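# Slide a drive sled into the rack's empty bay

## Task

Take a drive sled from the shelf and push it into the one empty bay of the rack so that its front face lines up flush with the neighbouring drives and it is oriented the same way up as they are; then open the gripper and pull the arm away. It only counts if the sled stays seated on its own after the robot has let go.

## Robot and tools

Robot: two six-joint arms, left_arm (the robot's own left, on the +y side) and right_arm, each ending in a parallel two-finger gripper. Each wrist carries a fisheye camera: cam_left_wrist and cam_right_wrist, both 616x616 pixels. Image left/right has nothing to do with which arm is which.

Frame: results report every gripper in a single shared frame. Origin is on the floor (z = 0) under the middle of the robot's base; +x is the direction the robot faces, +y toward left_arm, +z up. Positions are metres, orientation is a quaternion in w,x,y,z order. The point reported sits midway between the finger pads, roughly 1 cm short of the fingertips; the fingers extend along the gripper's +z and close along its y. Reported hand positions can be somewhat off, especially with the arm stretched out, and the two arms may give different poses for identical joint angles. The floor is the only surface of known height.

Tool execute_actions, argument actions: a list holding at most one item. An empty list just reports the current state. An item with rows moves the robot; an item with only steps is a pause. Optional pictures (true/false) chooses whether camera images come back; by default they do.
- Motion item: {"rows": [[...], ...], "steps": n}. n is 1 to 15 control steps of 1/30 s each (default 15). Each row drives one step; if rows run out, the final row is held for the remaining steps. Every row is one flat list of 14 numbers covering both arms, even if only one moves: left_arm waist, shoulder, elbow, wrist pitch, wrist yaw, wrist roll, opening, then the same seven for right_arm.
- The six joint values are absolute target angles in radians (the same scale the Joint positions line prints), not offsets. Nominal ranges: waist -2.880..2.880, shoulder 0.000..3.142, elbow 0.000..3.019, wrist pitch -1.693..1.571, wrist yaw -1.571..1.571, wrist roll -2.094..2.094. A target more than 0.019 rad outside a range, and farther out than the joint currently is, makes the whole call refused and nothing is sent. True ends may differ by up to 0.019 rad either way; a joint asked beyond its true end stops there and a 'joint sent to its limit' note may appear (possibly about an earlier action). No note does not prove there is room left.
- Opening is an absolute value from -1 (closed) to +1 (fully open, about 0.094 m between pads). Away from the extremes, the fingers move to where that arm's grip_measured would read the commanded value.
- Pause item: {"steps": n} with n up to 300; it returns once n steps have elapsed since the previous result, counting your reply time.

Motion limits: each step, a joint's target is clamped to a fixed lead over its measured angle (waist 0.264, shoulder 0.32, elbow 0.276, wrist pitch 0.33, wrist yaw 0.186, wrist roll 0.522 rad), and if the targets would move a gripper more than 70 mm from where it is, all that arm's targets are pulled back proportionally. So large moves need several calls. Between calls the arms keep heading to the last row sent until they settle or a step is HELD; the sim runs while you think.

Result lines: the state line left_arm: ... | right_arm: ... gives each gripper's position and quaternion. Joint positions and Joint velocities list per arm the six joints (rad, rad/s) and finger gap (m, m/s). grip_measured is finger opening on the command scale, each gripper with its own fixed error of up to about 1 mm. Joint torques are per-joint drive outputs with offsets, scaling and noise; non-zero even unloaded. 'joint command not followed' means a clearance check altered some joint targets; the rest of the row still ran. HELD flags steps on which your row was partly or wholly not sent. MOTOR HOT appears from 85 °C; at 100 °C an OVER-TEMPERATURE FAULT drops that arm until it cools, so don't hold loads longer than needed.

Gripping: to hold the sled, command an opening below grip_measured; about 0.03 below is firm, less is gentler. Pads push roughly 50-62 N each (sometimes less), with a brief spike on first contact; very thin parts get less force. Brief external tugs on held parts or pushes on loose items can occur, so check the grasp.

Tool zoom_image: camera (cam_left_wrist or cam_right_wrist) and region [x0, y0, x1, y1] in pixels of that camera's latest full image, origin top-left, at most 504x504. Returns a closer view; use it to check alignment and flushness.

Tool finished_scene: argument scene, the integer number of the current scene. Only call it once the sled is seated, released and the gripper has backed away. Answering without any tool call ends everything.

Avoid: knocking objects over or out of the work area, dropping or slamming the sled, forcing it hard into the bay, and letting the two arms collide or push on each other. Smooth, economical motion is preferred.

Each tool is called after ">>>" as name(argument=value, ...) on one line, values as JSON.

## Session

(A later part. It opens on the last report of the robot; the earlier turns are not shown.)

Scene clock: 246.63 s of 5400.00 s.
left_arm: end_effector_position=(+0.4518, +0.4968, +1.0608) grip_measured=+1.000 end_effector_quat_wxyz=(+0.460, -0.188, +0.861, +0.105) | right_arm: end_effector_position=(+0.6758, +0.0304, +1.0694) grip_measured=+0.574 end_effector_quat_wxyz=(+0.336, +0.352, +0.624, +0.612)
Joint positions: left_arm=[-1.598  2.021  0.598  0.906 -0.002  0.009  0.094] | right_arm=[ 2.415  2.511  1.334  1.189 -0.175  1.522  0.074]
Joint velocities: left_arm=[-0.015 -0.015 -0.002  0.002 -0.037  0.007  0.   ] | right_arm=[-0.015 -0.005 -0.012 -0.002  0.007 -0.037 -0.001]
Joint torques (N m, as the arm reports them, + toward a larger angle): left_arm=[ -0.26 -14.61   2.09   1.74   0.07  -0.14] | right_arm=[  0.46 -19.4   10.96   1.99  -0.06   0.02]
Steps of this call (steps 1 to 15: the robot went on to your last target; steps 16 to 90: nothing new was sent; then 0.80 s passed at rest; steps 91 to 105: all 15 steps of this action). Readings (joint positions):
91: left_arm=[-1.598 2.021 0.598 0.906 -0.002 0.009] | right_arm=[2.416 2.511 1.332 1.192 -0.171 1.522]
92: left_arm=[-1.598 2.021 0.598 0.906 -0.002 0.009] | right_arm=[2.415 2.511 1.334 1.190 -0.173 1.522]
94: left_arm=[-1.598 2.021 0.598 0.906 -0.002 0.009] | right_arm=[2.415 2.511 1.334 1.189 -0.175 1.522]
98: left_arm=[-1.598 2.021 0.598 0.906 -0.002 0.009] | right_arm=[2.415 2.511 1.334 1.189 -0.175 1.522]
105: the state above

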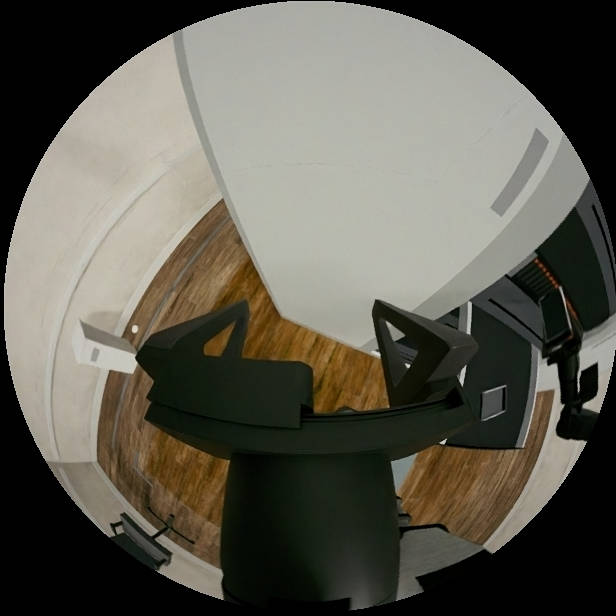

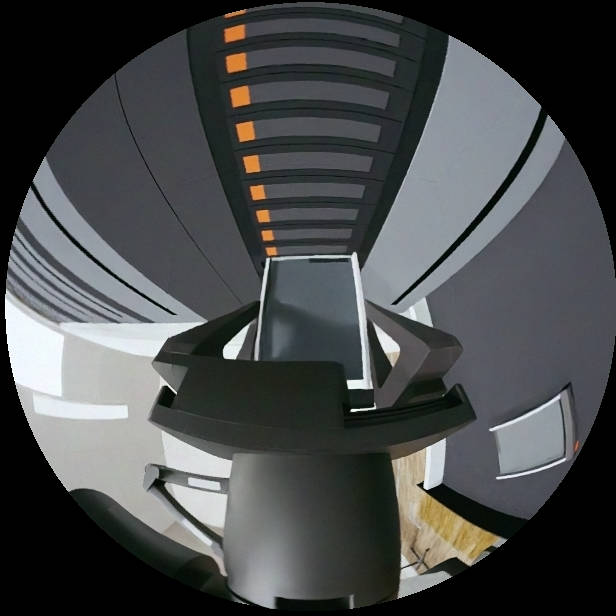

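>>> execute_actions(actions=[{"rows":[[-1.6,2.0,0.6,0.9,0.0,0.0,1,2.415,2.50,1.29,1.20,-0.175,1.53,0.53],[-1.6,2.0,0.6,0.9,0.0,0.0,1,2.415,2.50,1.29,1.20,-0.175,1.53,0.53],[-1.6,2.0,0.6,0.9,0.0,0.0,1,2.415,2.50,1.29,1.20,-0.175,1.53,0.53],[-1.6,2.0,0.6,0.9,0.0,0.0,1,2.415,2.50,1.29,1.20,-0.175,1.53,0.53],[-1.6,2.0,0.6,0.9,0.0,0.0,1,2.435,2.50,1.30,1.20,-0.16,1.53,0.53]],"steps":15}])

>>> zoom_image(camera="cam_right_wrist", region=[230,170,400,340])

Scene clock: 255.17 s of 5400.00 s.
left_arm: end_effector_position=(+0.4518, +0.4968, +1.0608) grip_measured=+1.000 end_effector_quat_wxyz=(+0.460, -0.188, +0.861, +0.105) | right_arm: end_effector_position=(+0.6617, +0.0323, +1.0603) grip_measured=+0.574 end_effector_quat_wxyz=(+0.329, +0.358, +0.632, +0.603)
Joint positions: left_arm=[-1.598  2.021  0.598  0.906 -0.002  0.009  0.094] | right_arm=[ 2.426  2.506  1.297  1.189 -0.163  1.522  0.074]
Joint velocities: left_arm=[-0.015 -0.005  0.007  0.002  0.007 -0.022  0.   ] | right_arm=[-0.005  0.005  0.002  0.002  0.022  0.022 -0.001]
Joint torques (N m, as the arm reports them, + toward a larger angle): left_arm=[ -0.38 -14.61   2.1    1.73   0.06  -0.14] | right_arm=[  2.13 -18.43   4.49   2.3    0.03   0.01]
Steps of this call (steps 1 to 15: the robot went on to your last target; steps 16 to 90: nothing new was sent; then 5.03 s passed at rest; steps 91 to 105: all 15 steps of this action). Readings (joint positions):
91: left_arm=[-1.598 2.021 0.598 0.906 -0.002 0.009] | right_arm=[2.415 2.511 1.326 1.189 -0.175 1.522]
92: left_arm=[-1.598 2.021 0.598 0.906 -0.002 0.009] | right_arm=[2.415 2.507 1.317 1.189 -0.175 1.522]
94: left_arm=[-1.598 2.021 0.598 0.906 -0.002 0.009] | right_arm=[2.415 2.506 1.302 1.189 -0.175 1.522]
98: left_arm=[-1.598 2.021 0.598 0.906 -0.002 0.009] | right_arm=[2.419 2.506 1.297 1.189 -0.163 1.522]
105: the state above

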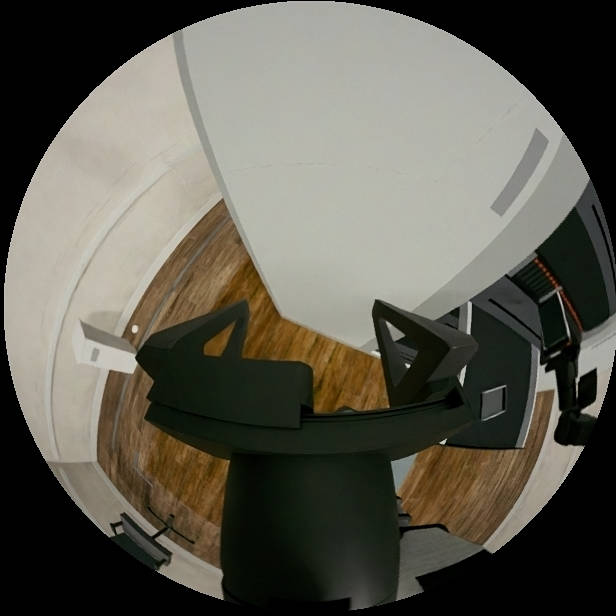

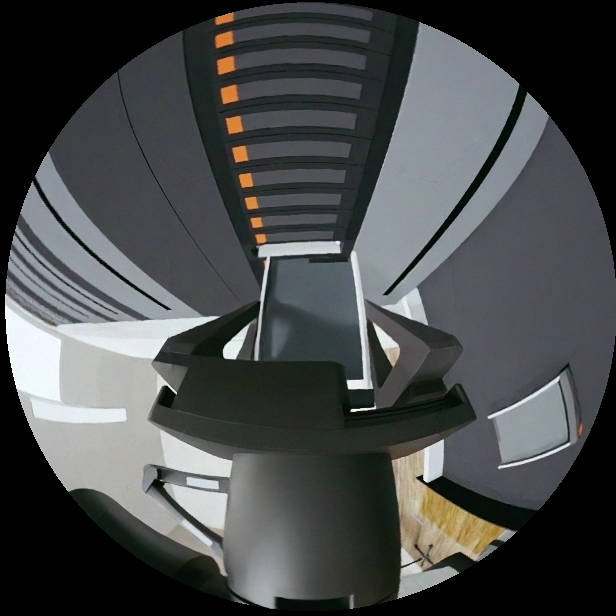

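Region (230, 170, 400, 340) of cam_right_wrist's 616x616 image, scaled by 2.965, with more detail than that image has.

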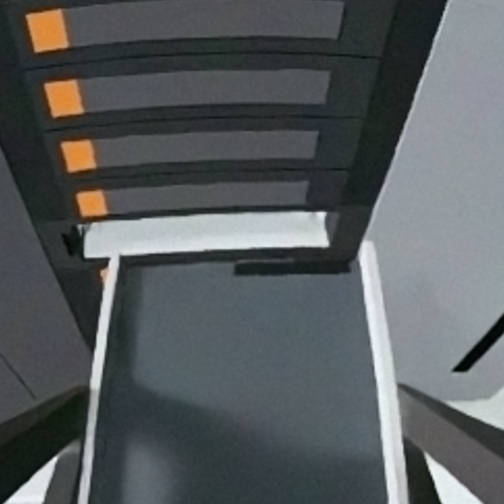

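>>> execute_actions(actions=[{"rows":[[-1.6,2.0,0.6,0.9,0.0,0.0,1,2.426,2.506,1.345,1.245,-0.163,1.535,0.53]],"steps":15}])

>>> zoom_image(camera="cam_right_wrist", region=[230,170,400,340])

Scene clock: 265.50 s of 5400.00 s.
left_arm: end_effector_position=(+0.4518, +0.4968, +1.0608) grip_measured=+1.000 end_effector_quat_wxyz=(+0.460, -0.188, +0.861, +0.105) | right_arm: end_effector_position=(+0.6669, +0.0339, +1.0735) grip_measured=+0.574 end_effector_quat_wxyz=(+0.340, +0.349, +0.619, +0.616)
Joint positions: left_arm=[-1.598  2.021  0.598  0.906 -0.002  0.009  0.094] | right_arm=[ 2.426  2.506  1.311  1.224 -0.163  1.523  0.074]
Joint velocities: left_arm=[-0.015 -0.005 -0.022 -0.012 -0.037  0.022  0.   ] | right_arm=[ 0.015  0.015 -0.007  0.002  0.007 -0.081 -0.   ]
Joint torques (N m, as the arm reports them, + toward a larger angle): left_arm=[ -0.4  -14.75   2.11   1.75   0.06  -0.14] | right_arm=[  1.71 -18.46   7.36   2.79  -0.07   0.08]
Steps of this call (steps 1 to 15: the robot went on to your last target; steps 16 to 90: nothing new was sent; then 6.83 s passed at rest; steps 91 to 105: all 15 steps of this action). Readings (joint positions):
91: left_arm=[-1.598 2.021 0.598 0.906 -0.002 0.009] | right_arm=[2.426 2.506 1.298 1.196 -0.163 1.523]
92: left_arm=[-1.598 2.021 0.598 0.906 -0.002 0.009] | right_arm=[2.426 2.506 1.299 1.205 -0.163 1.523]
94: left_arm=[-1.598 2.021 0.598 0.906 -0.002 0.009] | right_arm=[2.426 2.506 1.303 1.217 -0.163 1.523]
98: left_arm=[-1.598 2.021 0.598 0.906 -0.002 0.009] | right_arm=[2.426 2.506 1.311 1.224 -0.163 1.523]
105: the state above

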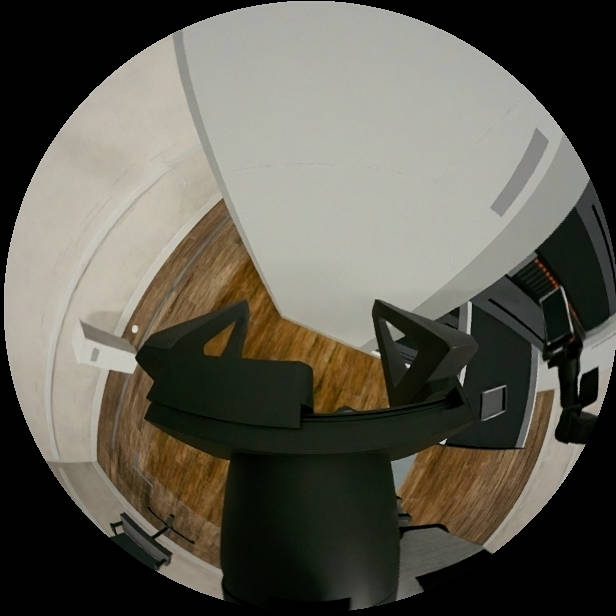

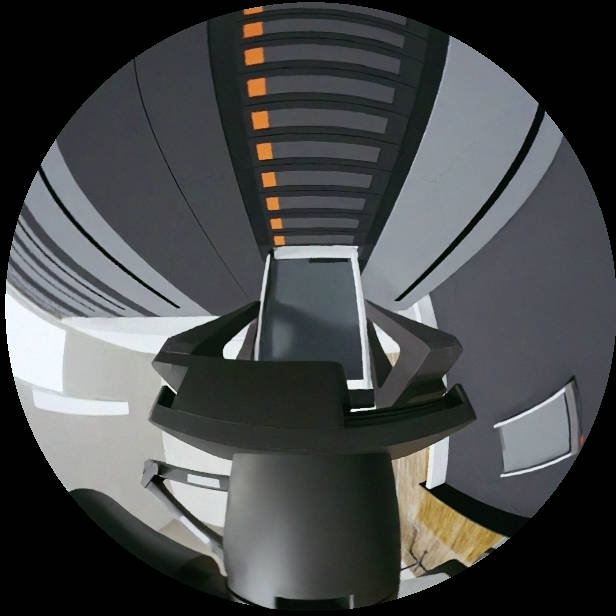

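Region (230, 170, 400, 340) of cam_right_wrist's 616x616 image, scaled by 2.965, with more detail than that image has.

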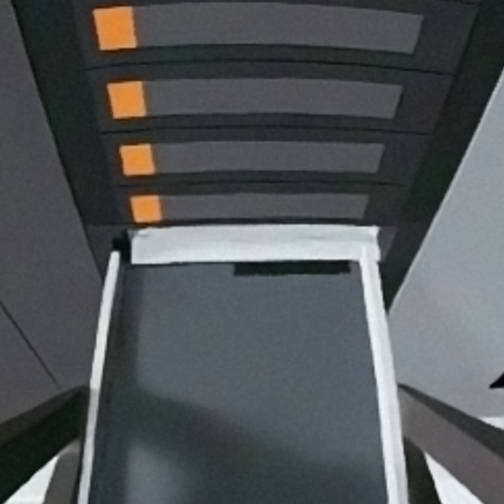

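>>> execute_actions(actions=[{"rows":[[-1.6,2.0,0.6,0.9,0.0,0.0,1,2.415,2.525,1.345,1.235,-0.17,1.535,0.53]],"steps":15}])

>>> zoom_image(camera="cam_right_wrist", region=[230,170,400,340])

Scene clock: 271.53 s of 5400.00 s.
left_arm: end_effector_position=(+0.4518, +0.4968, +1.0608) grip_measured=+1.000 end_effector_quat_wxyz=(+0.460, -0.188, +0.861, +0.105) | right_arm: end_effector_position=(+0.6656, +0.0340, +1.0699) grip_measured=+0.574 end_effector_quat_wxyz=(+0.338, +0.349, +0.621, +0.616)
Joint positions: left_arm=[-1.598  2.021  0.598  0.906 -0.002  0.009  0.094] | right_arm=[ 2.426  2.511  1.311  1.224 -0.167  1.523  0.074]
Joint velocities: left_arm=[-0.005 -0.005  0.007 -0.012 -0.066 -0.037  0.   ] | right_arm=[-0.015 -0.015  0.012 -0.032  0.007 -0.051  0.   ]
Joint torques (N m, as the arm reports them, + toward a larger angle): left_arm=[ -0.28 -14.69   2.12   1.73   0.06  -0.14] | right_arm=[  0.77 -17.28   7.22   2.34  -0.21   0.08]
Steps of this call (steps 1 to 15: the robot went on to your last target; steps 16 to 90: nothing new was sent; then 2.53 s passed at rest; steps 91 to 105: all 15 steps of this action). Readings (joint positions):
91: left_arm=[-1.598 2.021 0.598 0.906 -0.002 0.009] | right_arm=[2.426 2.507 1.311 1.224 -0.165 1.523]
92: left_arm=[-1.598 2.021 0.598 0.906 -0.002 0.009] | right_arm=[2.426 2.507 1.311 1.224 -0.166 1.523]
94: left_arm=[-1.598 2.021 0.598 0.906 -0.002 0.009] | right_arm=[2.426 2.508 1.311 1.224 -0.167 1.523]
98: left_arm=[-1.598 2.021 0.598 0.906 -0.002 0.009] | right_arm=[2.426 2.510 1.311 1.224 -0.167 1.523]
105: the state above

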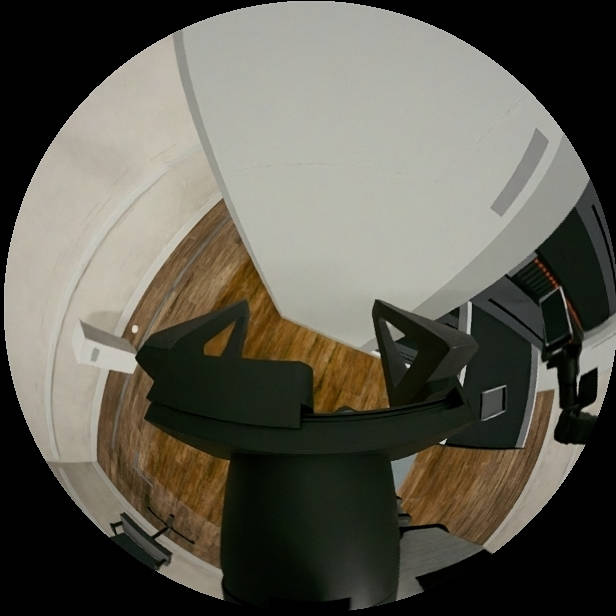

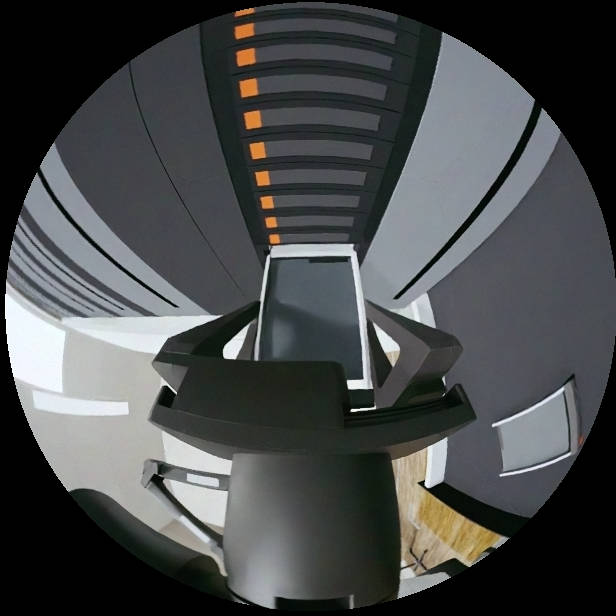

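Region (230, 170, 400, 340) of cam_right_wrist's 616x616 image, scaled by 2.965, with more detail than that image has.

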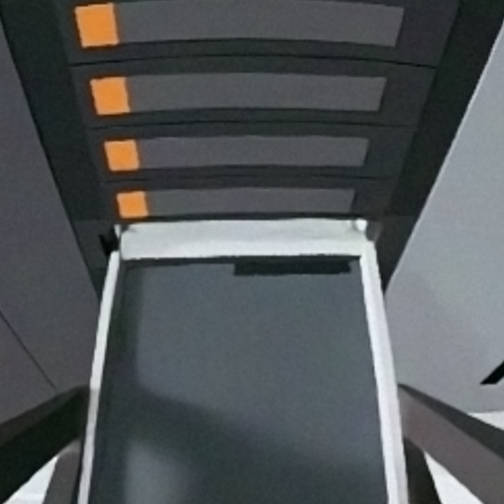

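>>> execute_actions(actions=[{"rows":[[-1.6,2.0,0.6,0.9,0.0,0.0,1,2.412,2.53,1.375,1.21,-0.175,1.535,0.53]],"steps":15}])

>>> zoom_image(camera="cam_right_wrist", region=[230,170,400,340])

Scene clock: 278.27 s of 5400.00 s.
left_arm: end_effector_position=(+0.4518, +0.4968, +1.0608) grip_measured=+1.000 end_effector_quat_wxyz=(+0.460, -0.188, +0.861, +0.105) | right_arm: end_effector_position=(+0.6710, +0.0367, +1.0700) grip_measured=+0.574 end_effector_quat_wxyz=(+0.337, +0.346, +0.621, +0.618)
Joint positions: left_arm=[-1.598  2.021  0.598  0.906 -0.002  0.009  0.094] | right_arm=[ 2.425  2.519  1.333  1.214 -0.175  1.523  0.074]
Joint velocities: left_arm=[-0.005 -0.005  0.012  0.007 -0.007 -0.081  0.   ] | right_arm=[-0.015  0.005  0.012  0.017 -0.007  0.007 -0.001]
Joint torques (N m, as the arm reports them, + toward a larger angle): left_arm=[ -0.43 -14.74   2.14   1.73   0.07  -0.15] | right_arm=[  0.72 -17.68   8.09   1.65  -0.08   0.09]
Steps of this call (steps 1 to 15: the robot went on to your last target; steps 16 to 90: nothing new was sent; then 3.23 s passed at rest; steps 91 to 105: all 15 steps of this action). Readings (joint positions):
91: left_arm=[-1.598 2.021 0.598 0.906 -0.002 0.009] | right_arm=[2.426 2.512 1.313 1.222 -0.169 1.523]
92: left_arm=[-1.598 2.021 0.598 0.906 -0.002 0.009] | right_arm=[2.426 2.514 1.320 1.219 -0.171 1.523]
94: left_arm=[-1.598 2.021 0.598 0.906 -0.002 0.009] | right_arm=[2.425 2.518 1.332 1.214 -0.172 1.523]
98: left_arm=[-1.598 2.021 0.598 0.906 -0.002 0.009] | right_arm=[2.425 2.519 1.333 1.214 -0.175 1.523]
105: the state above

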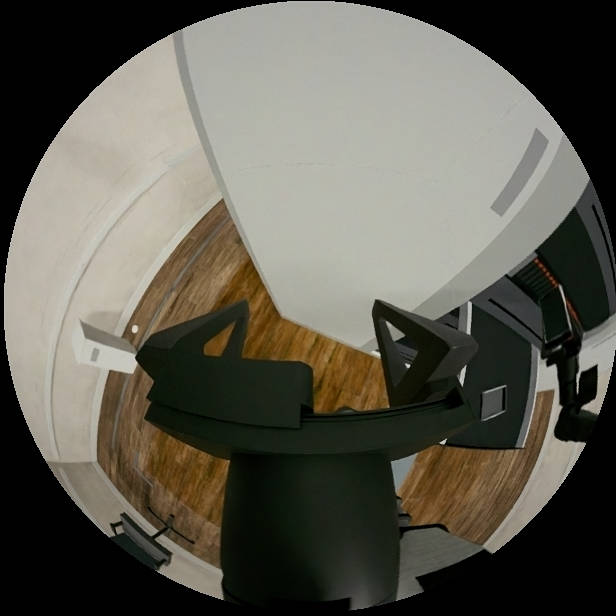

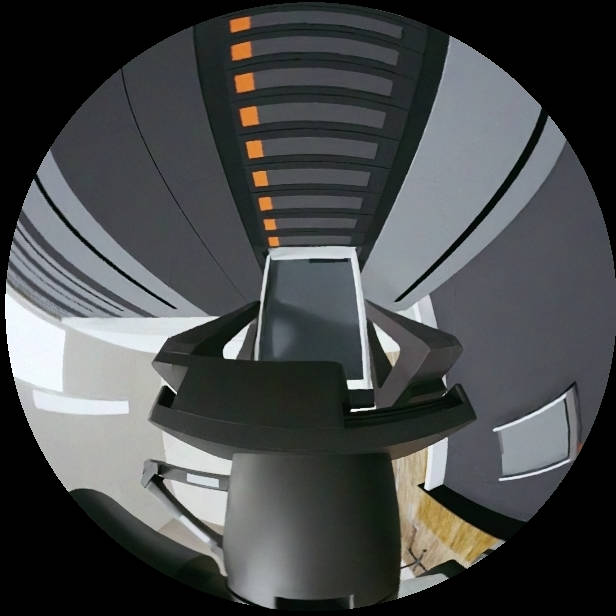

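Region (230, 170, 400, 340) of cam_right_wrist's 616x616 image, scaled by 2.965, with more detail than that image has.

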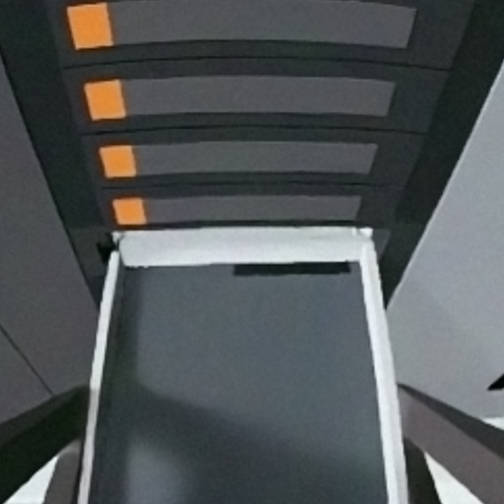

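>>> execute_actions(actions=[{"rows":[[-1.6,2.0,0.6,0.9,0.0,0.0,1,2.403,2.53,1.36,1.21,-0.182,1.535,0.53]],"steps":15}])

>>> zoom_image(camera="cam_right_wrist", region=[230,170,400,340])

Scene clock: 283.23 s of 5400.00 s.
left_arm: end_effector_position=(+0.4518, +0.4968, +1.0608) grip_measured=+1.000 end_effector_quat_wxyz=(+0.460, -0.188, +0.861, +0.105) | right_arm: end_effector_position=(+0.6714, +0.0354, +1.0700) grip_measured=+0.574 end_effector_quat_wxyz=(+0.335, +0.344, +0.622, +0.619)
Joint positions: left_arm=[-1.598  2.021  0.598  0.906 -0.002  0.009  0.094] | right_arm=[ 2.421  2.519  1.333  1.214 -0.185  1.523  0.074]
Joint velocities: left_arm=[-0.005  0.005 -0.002 -0.007 -0.007  0.007  0.   ] | right_arm=[-0.015 -0.015  0.007  0.017 -0.095  0.007 -0.001]
Joint torques (N m, as the arm reports them, + toward a larger angle): left_arm=[ -0.22 -14.63   2.11   1.68   0.07  -0.13] | right_arm=[  0.36 -17.65   6.88   1.73   0.05   0.07]
Steps of this call (steps 1 to 15: the robot went on to your last target; steps 16 to 90: nothing new was sent; then 1.47 s passed at rest; steps 91 to 105: all 15 steps of this action). Readings (joint positions):
91: left_arm=[-1.598 2.021 0.598 0.906 -0.002 0.009] | right_arm=[2.424 2.519 1.333 1.214 -0.178 1.523]
92: left_arm=[-1.598 2.021 0.598 0.906 -0.002 0.009] | right_arm=[2.423 2.519 1.333 1.214 -0.180 1.523]
94: left_arm=[-1.598 2.021 0.598 0.906 -0.002 0.009] | right_arm=[2.422 2.519 1.333 1.214 -0.184 1.523]
98: left_arm=[-1.598 2.021 0.598 0.906 -0.002 0.009] | right_arm=[2.421 2.519 1.333 1.214 -0.185 1.523]
105: the state above

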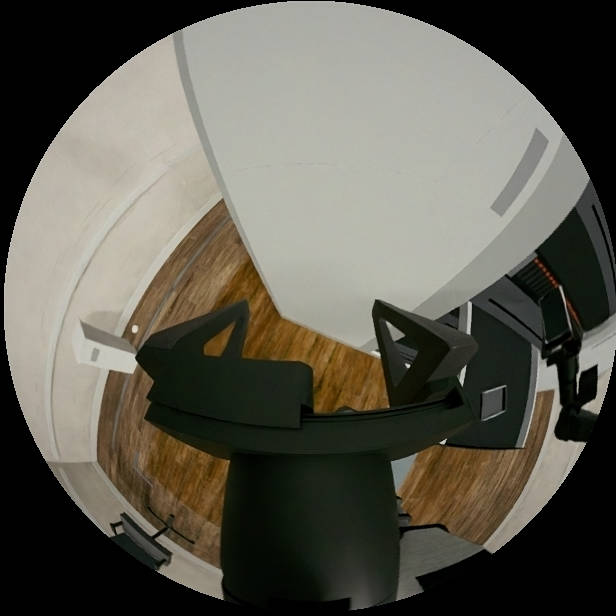

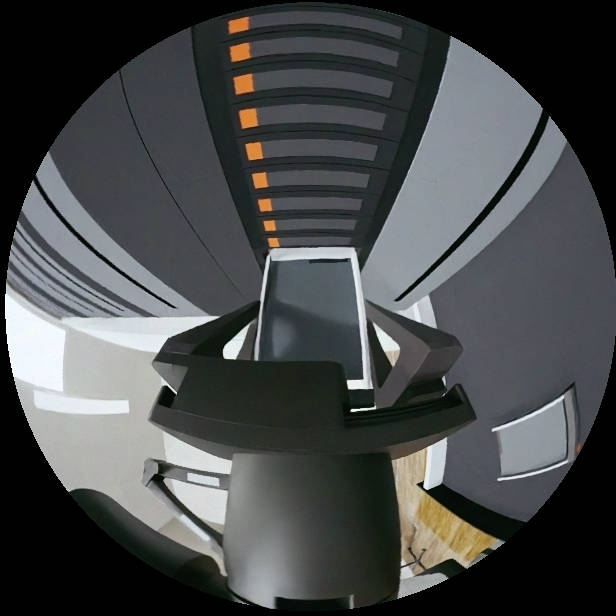

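Region (230, 170, 400, 340) of cam_right_wrist's 616x616 image, scaled by 2.965, with more detail than that image has.

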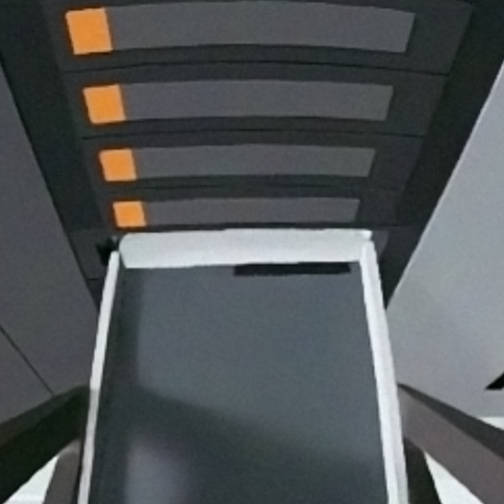

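Trying the push from here with a little more −y.

>>> execute_actions(actions=[{"rows":[[-1.6,2.0,0.6,0.9,0.0,0.0,1,2.397,2.535,1.41,1.195,-0.188,1.535,0.53]],"steps":15}])

>>> zoom_image(camera="cam_right_wrist", region=[230,170,400,340])

Scene clock: 287.37 s of 5400.00 s.
left_arm: end_effector_position=(+0.4518, +0.4968, +1.0608) grip_measured=+1.000 end_effector_quat_wxyz=(+0.460, -0.188, +0.861, +0.105) | right_arm: end_effector_position=(+0.6722, +0.0366, +1.0689) grip_measured=+0.574 end_effector_quat_wxyz=(+0.332, +0.340, +0.623, +0.621)
Joint positions: left_arm=[-1.598  2.021  0.598  0.906 -0.002  0.009  0.094] | right_arm=[ 2.419  2.523  1.34   1.211 -0.197  1.523  0.074]
Joint velocities: left_arm=[ 0.005 -0.005  0.007  0.007 -0.007  0.051  0.   ] | right_arm=[-0.015 -0.015 -0.002 -0.012  0.022 -0.007  0.   ]
Joint torques (N m, as the arm reports them, + toward a larger angle): left_arm=[ -0.37 -14.69   2.1    1.73   0.07  -0.14] | right_arm=[ -0.16 -17.68  10.47   1.17   0.29   0.07]
Steps of this call (steps 1 to 15: the robot went on to your last target; steps 16 to 90: nothing new was sent; then 0.63 s passed at rest; steps 91 to 105: all 15 steps of this action). Readings (joint positions):
91: left_arm=[-1.598 2.021 0.598 0.906 -0.002 0.009] | right_arm=[2.420 2.519 1.336 1.212 -0.188 1.523]
92: left_arm=[-1.598 2.021 0.598 0.906 -0.002 0.009] | right_arm=[2.420 2.520 1.337 1.211 -0.192 1.523]
94: left_arm=[-1.598 2.021 0.598 0.906 -0.002 0.009] | right_arm=[2.419 2.522 1.339 1.211 -0.196 1.523]
98: left_arm=[-1.598 2.021 0.598 0.906 -0.002 0.009] | right_arm=[2.419 2.523 1.340 1.211 -0.197 1.523]
105: the state above

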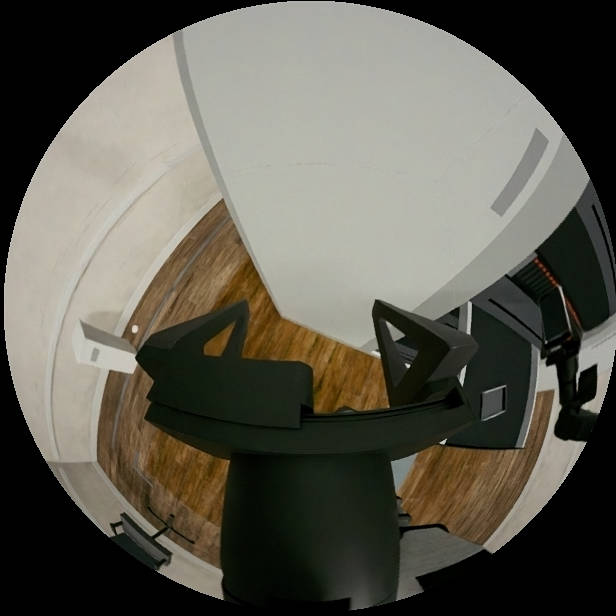

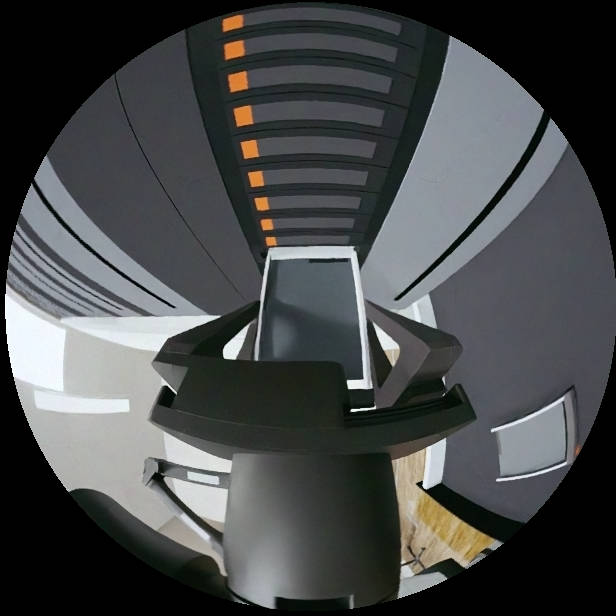

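Region (230, 170, 400, 340) of cam_right_wrist's 616x616 image, scaled by 2.965, with more detail than that image has.

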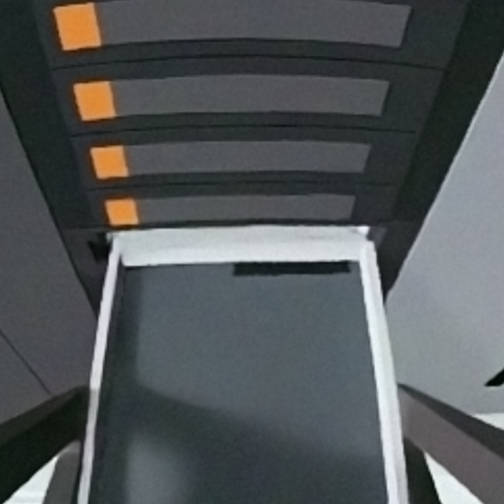

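>>> execute_actions(actions=[{"rows":[[-1.6,2.0,0.6,0.9,0.0,0.0,1,2.395,2.52,1.31,1.21,-0.19,1.535,0.53],[-1.6,2.0,0.6,0.9,0.0,0.0,1,2.395,2.52,1.31,1.21,-0.19,1.535,0.53],[-1.6,2.0,0.6,0.9,0.0,0.0,1,2.395,2.52,1.31,1.21,-0.19,1.535,0.53],[-1.6,2.0,0.6,0.9,0.0,0.0,1,2.395,2.52,1.34,1.21,-0.19,1.535,0.53]],"steps":15}])

>>> zoom_image(camera="cam_right_wrist", region=[230,170,400,340])

Scene clock: 294.93 s of 5400.00 s.
left_arm: end_effector_position=(+0.4518, +0.4968, +1.0608) grip_measured=+1.000 end_effector_quat_wxyz=(+0.460, -0.188, +0.861, +0.105) | right_arm: end_effector_position=(+0.6710, +0.0253, +1.0619) grip_measured=+0.574 end_effector_quat_wxyz=(+0.333, +0.349, +0.626, +0.613)
Joint positions: left_arm=[-1.598  2.021  0.598  0.906 -0.002  0.009  0.094] | right_arm=[ 2.406  2.524  1.324  1.21  -0.194  1.523  0.074]
Joint velocities: left_arm=[ 0.005 -0.005  0.002 -0.017  0.022 -0.037  0.   ] | right_arm=[-0.005 -0.005  0.002  0.007  0.037  0.081  0.   ]
Joint torques (N m, as the arm reports them, + toward a larger angle): left_arm=[ -0.32 -14.67   2.1    1.7    0.07  -0.14] | right_arm=[  1.11 -18.87   5.69   1.76   0.12   0.07]
Steps of this call (steps 1 to 15: the robot went on to your last target; steps 16 to 90: nothing new was sent; then 4.07 s passed at rest; steps 91 to 105: all 15 steps of this action). Readings (joint positions):
91: left_arm=[-1.598 2.021 0.598 0.906 -0.002 0.009] | right_arm=[2.419 2.523 1.335 1.211 -0.197 1.523]
92: left_arm=[-1.598 2.021 0.598 0.906 -0.002 0.009] | right_arm=[2.418 2.522 1.330 1.211 -0.195 1.523]
94: left_arm=[-1.598 2.021 0.598 0.906 -0.002 0.009] | right_arm=[2.415 2.522 1.324 1.211 -0.194 1.523]
98: left_arm=[-1.598 2.021 0.598 0.906 -0.002 0.009] | right_arm=[2.406 2.524 1.324 1.210 -0.194 1.523]
105: the state above

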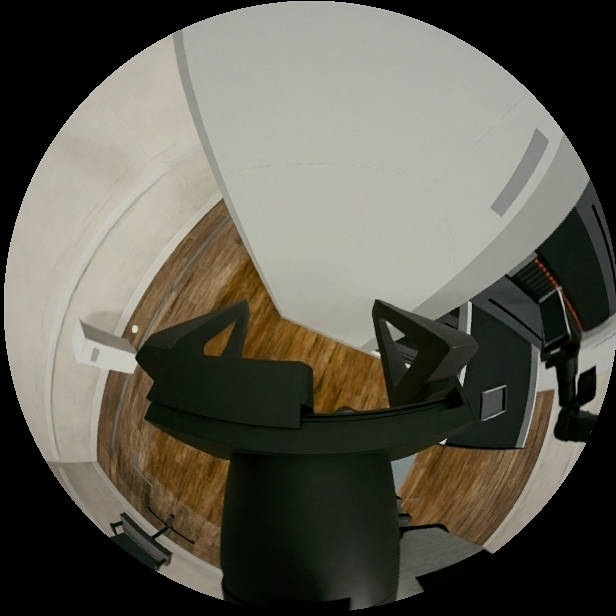

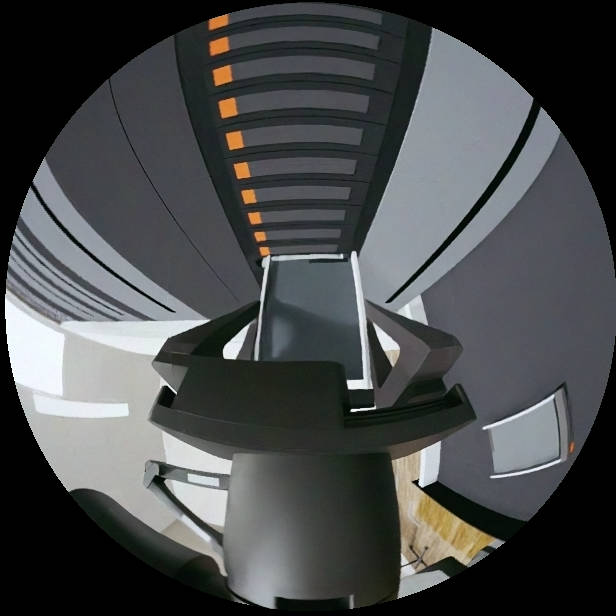

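Region (230, 170, 400, 340) of cam_right_wrist's 616x616 image, scaled by 2.965, with more detail than that image has.

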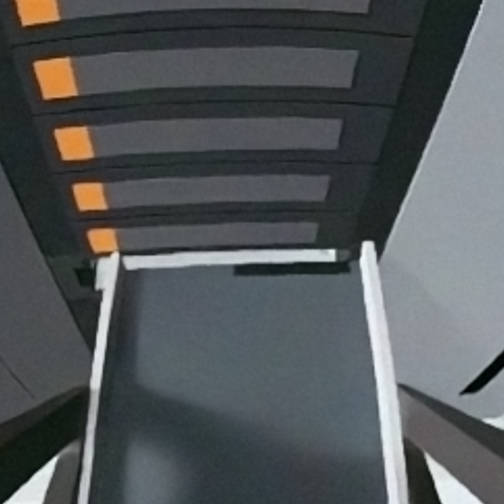

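>>> execute_actions(actions=[{"rows":[[-1.6,2.0,0.6,0.9,0.0,0.0,1,2.406,2.495,1.33,1.23,-0.19,1.535,0.53],[-1.6,2.0,0.6,0.9,0.0,0.0,1,2.406,2.495,1.33,1.23,-0.19,1.535,0.53],[-1.6,2.0,0.6,0.9,0.0,0.0,1,2.406,2.495,1.33,1.23,-0.19,1.535,0.53],[-1.6,2.0,0.6,0.9,0.0,0.0,1,2.41,2.505,1.355,1.23,-0.19,1.535,0.53]],"steps":15}])

>>> zoom_image(camera="cam_right_wrist", region=[230,170,400,340])

Scene clock: 304.10 s of 5400.00 s.
left_arm: end_effector_position=(+0.4518, +0.4968, +1.0608) grip_measured=+1.000 end_effector_quat_wxyz=(+0.460, -0.188, +0.861, +0.105) | right_arm: end_effector_position=(+0.6712, +0.0253, +1.0624) grip_measured=+0.574 end_effector_quat_wxyz=(+0.333, +0.349, +0.625, +0.614)
Joint positions: left_arm=[-1.598  2.021  0.598  0.906 -0.002  0.009  0.094] | right_arm=[ 2.406  2.523  1.324  1.21  -0.194  1.523  0.074]
Joint velocities: left_arm=[-0.005  0.005 -0.007 -0.002 -0.022 -0.051  0.   ] | right_arm=[-0.005  0.005 -0.017 -0.007 -0.037  0.007  0.   ]
Joint torques (N m, as the arm reports them, + toward a larger angle): left_arm=[ -0.38 -14.56   2.12   1.74   0.06  -0.14] | right_arm=[  2.27 -20.17   7.02   2.66   0.11   0.07]
Steps of this call (steps 1 to 15: the robot went on to your last target; steps 16 to 90: nothing new was sent; then 5.67 s passed at rest; steps 91 to 105: all 15 steps of this action). Readings (joint positions):
91: left_arm=[-1.598 2.021 0.598 0.906 -0.002 0.009] | right_arm=[2.406 2.523 1.324 1.210 -0.194 1.523]
92: left_arm=[-1.598 2.021 0.598 0.906 -0.002 0.009] | right_arm=[2.406 2.523 1.324 1.210 -0.194 1.523]
94: left_arm=[-1.598 2.021 0.598 0.906 -0.002 0.009] | right_arm=[2.406 2.523 1.324 1.210 -0.194 1.523]
98: left_arm=[-1.598 2.021 0.598 0.906 -0.002 0.009] | right_arm=[2.406 2.523 1.324 1.210 -0.194 1.523]
105: the state above

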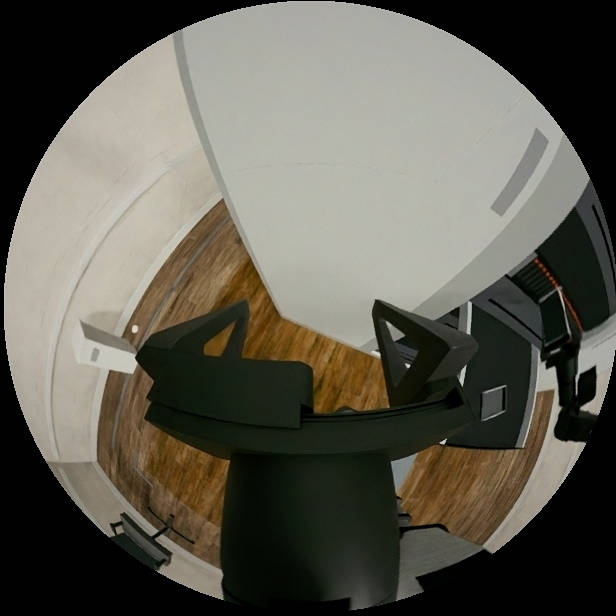

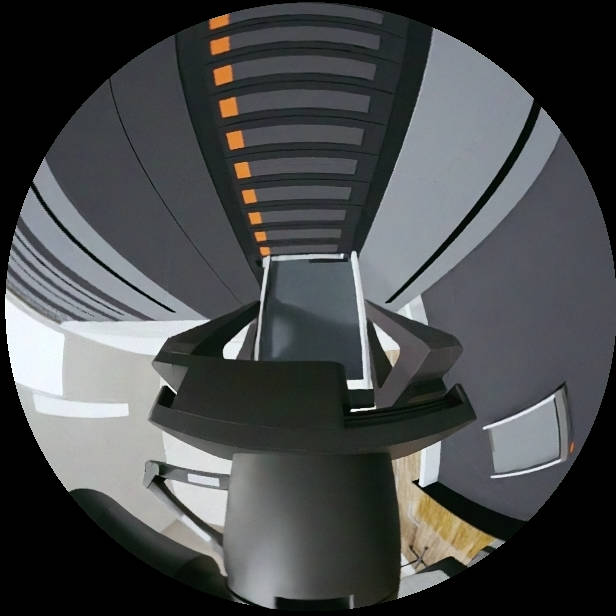

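Region (230, 170, 400, 340) of cam_right_wrist's 616x616 image, scaled by 2.965, with more detail than that image has.

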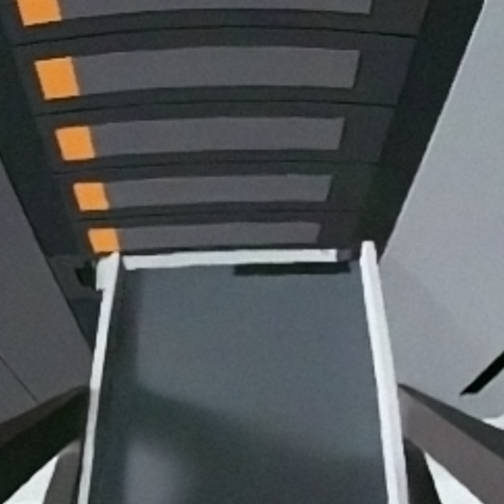

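Nothing moved, so larger gaps are needed to raise it.

>>> execute_actions(actions=[{"rows":[[-1.6,2.0,0.6,0.9,0.0,0.0,1,2.406,2.478,1.335,1.25,-0.19,1.535,0.53]],"steps":15}])

>>> zoom_image(camera="cam_right_wrist", region=[230,170,400,340])

Scene clock: 308.43 s of 5400.00 s.
left_arm: end_effector_position=(+0.4518, +0.4968, +1.0608) grip_measured=+1.000 end_effector_quat_wxyz=(+0.460, -0.188, +0.861, +0.105) | right_arm: end_effector_position=(+0.6731, +0.0265, +1.0725) grip_measured=+0.574 end_effector_quat_wxyz=(+0.336, +0.345, +0.619, +0.620)
Joint positions: left_arm=[-1.598  2.021  0.598  0.906 -0.002  0.009  0.094] | right_arm=[ 2.407  2.513  1.324  1.221 -0.195  1.527  0.074]
Joint velocities: left_arm=[-0.005 -0.005  0.002 -0.002  0.007 -0.022  0.   ] | right_arm=[ 0.005 -0.005 -0.007  0.007 -0.11  -0.037 -0.   ]
Joint torques (N m, as the arm reports them, + toward a larger angle): left_arm=[ -0.37 -14.68   2.12   1.71   0.07  -0.14] | right_arm=[  1.77 -21.69   5.43   3.09   0.16   0.08]
Steps of this call (steps 1 to 15: the robot went on to your last target; steps 16 to 90: nothing new was sent; then 0.83 s passed at rest; steps 91 to 105: all 15 steps of this action). Readings (joint positions):
91: left_arm=[-1.598 2.021 0.598 0.906 -0.002 0.009] | right_arm=[2.406 2.522 1.324 1.212 -0.194 1.523]
92: left_arm=[-1.598 2.021 0.598 0.906 -0.002 0.009] | right_arm=[2.406 2.522 1.324 1.215 -0.194 1.523]
94: left_arm=[-1.598 2.021 0.598 0.906 -0.002 0.009] | right_arm=[2.406 2.519 1.324 1.219 -0.194 1.523]
98: left_arm=[-1.598 2.021 0.598 0.906 -0.002 0.009] | right_arm=[2.407 2.513 1.324 1.221 -0.195 1.524]
105: the state above

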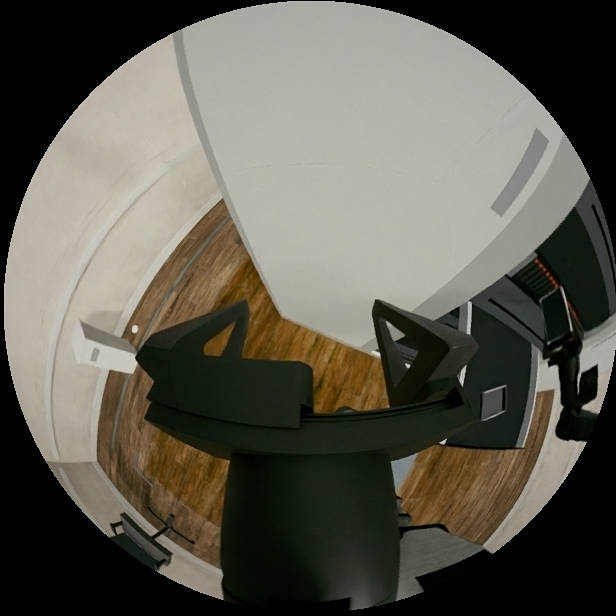

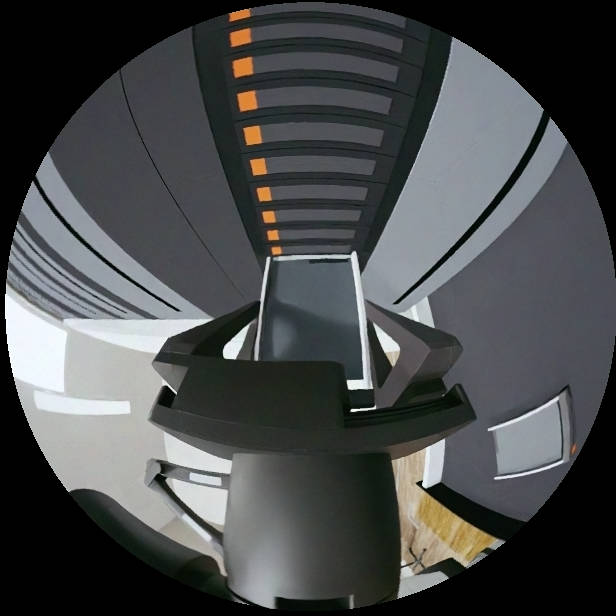

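Region (230, 170, 400, 340) of cam_right_wrist's 616x616 image, scaled by 2.965, with more detail than that image has.

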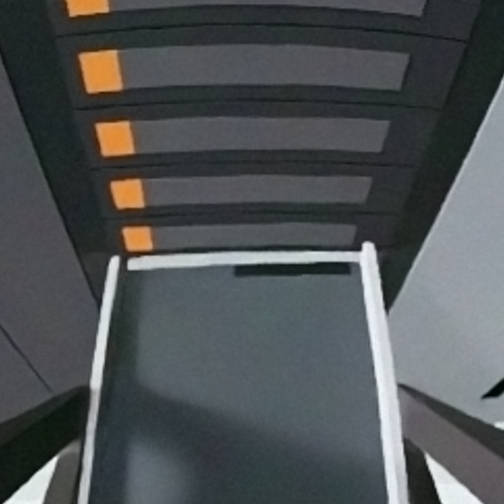

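>>> execute_actions(actions=[{"rows":[[-1.6,2.0,0.6,0.9,0.0,0.0,1,2.407,2.50,1.30,1.225,-0.19,1.535,0.53],[-1.6,2.0,0.6,0.9,0.0,0.0,1,2.407,2.50,1.30,1.225,-0.19,1.535,0.53],[-1.6,2.0,0.6,0.9,0.0,0.0,1,2.41,2.50,1.31,1.225,-0.19,1.535,0.53],[-1.6,2.0,0.6,0.9,0.0,0.0,1,2.427,2.50,1.33,1.225,-0.18,1.535,0.53]],"steps":15}])

>>> zoom_image(camera="cam_right_wrist", region=[230,170,400,340])

Scene clock: 314.30 s of 5400.00 s.
left_arm: end_effector_position=(+0.4518, +0.4968, +1.0608) grip_measured=+1.000 end_effector_quat_wxyz=(+0.460, -0.188, +0.861, +0.105) | right_arm: end_effector_position=(+0.6672, +0.0314, +1.0693) grip_measured=+0.574 end_effector_quat_wxyz=(+0.333, +0.348, +0.622, +0.617)
Joint positions: left_arm=[-1.598  2.021  0.598  0.906 -0.002  0.009  0.094] | right_arm=[ 2.418  2.511  1.313  1.219 -0.183  1.527  0.074]
Joint velocities: left_arm=[ 0.005 -0.005 -0.002 -0.007 -0.007 -0.007  0.   ] | right_arm=[ 0.005 -0.024  0.007 -0.007  0.037 -0.066  0.   ]
Joint torques (N m, as the arm reports them, + toward a larger angle): left_arm=[ -0.38 -14.63   2.13   1.7    0.07  -0.14] | right_arm=[  2.65 -19.33   5.82   2.17   0.06   0.04]
Steps of this call (steps 1 to 15: the robot went on to your last target; steps 16 to 90: nothing new was sent; then 2.37 s passed at rest; steps 91 to 105: all 15 steps of this action). Readings (joint positions):
91: left_arm=[-1.598 2.021 0.598 0.906 -0.002 0.009] | right_arm=[2.407 2.513 1.320 1.219 -0.195 1.527]
92: left_arm=[-1.598 2.021 0.598 0.906 -0.002 0.009] | right_arm=[2.407 2.512 1.316 1.219 -0.195 1.527]
94: left_arm=[-1.598 2.021 0.598 0.906 -0.002 0.009] | right_arm=[2.407 2.511 1.313 1.219 -0.188 1.527]
98: left_arm=[-1.598 2.021 0.598 0.906 -0.002 0.009] | right_arm=[2.411 2.511 1.313 1.219 -0.183 1.527]
105: the state above

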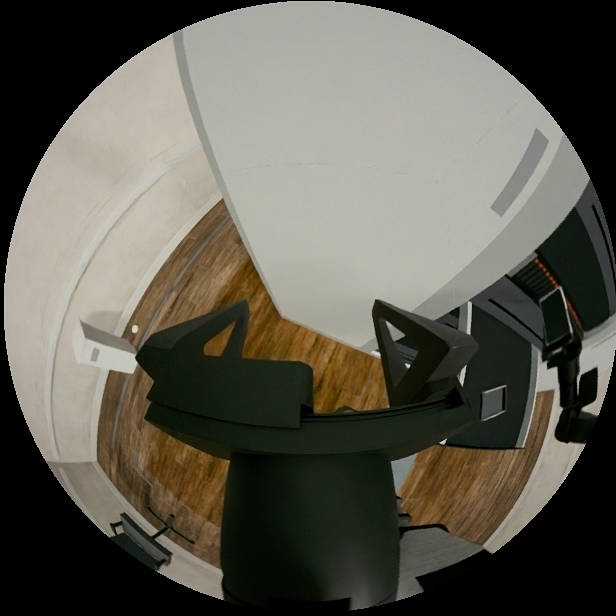

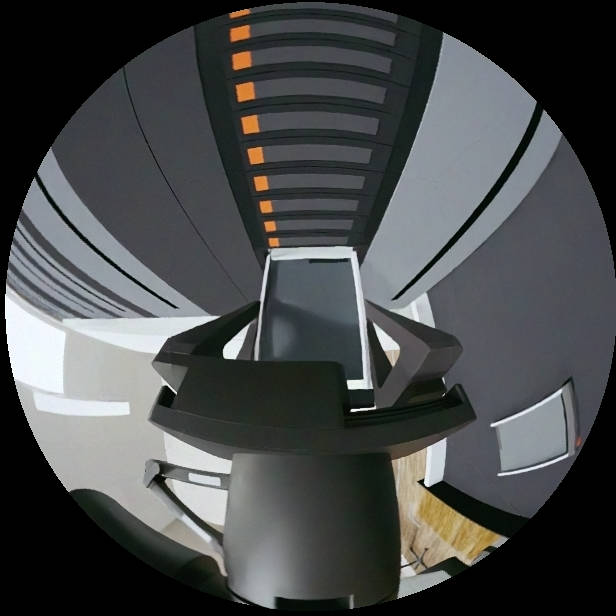

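Region (230, 170, 400, 340) of cam_right_wrist's 616x616 image, scaled by 2.965, with more detail than that image has.

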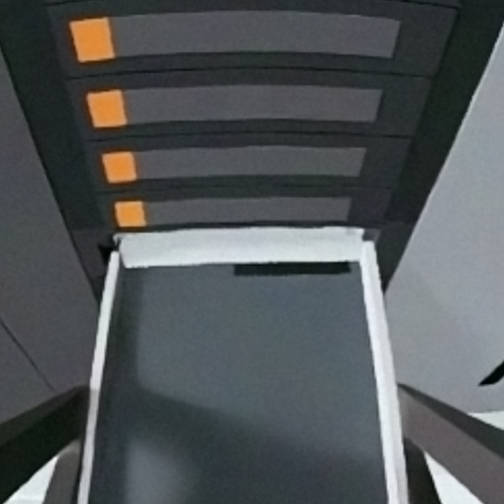

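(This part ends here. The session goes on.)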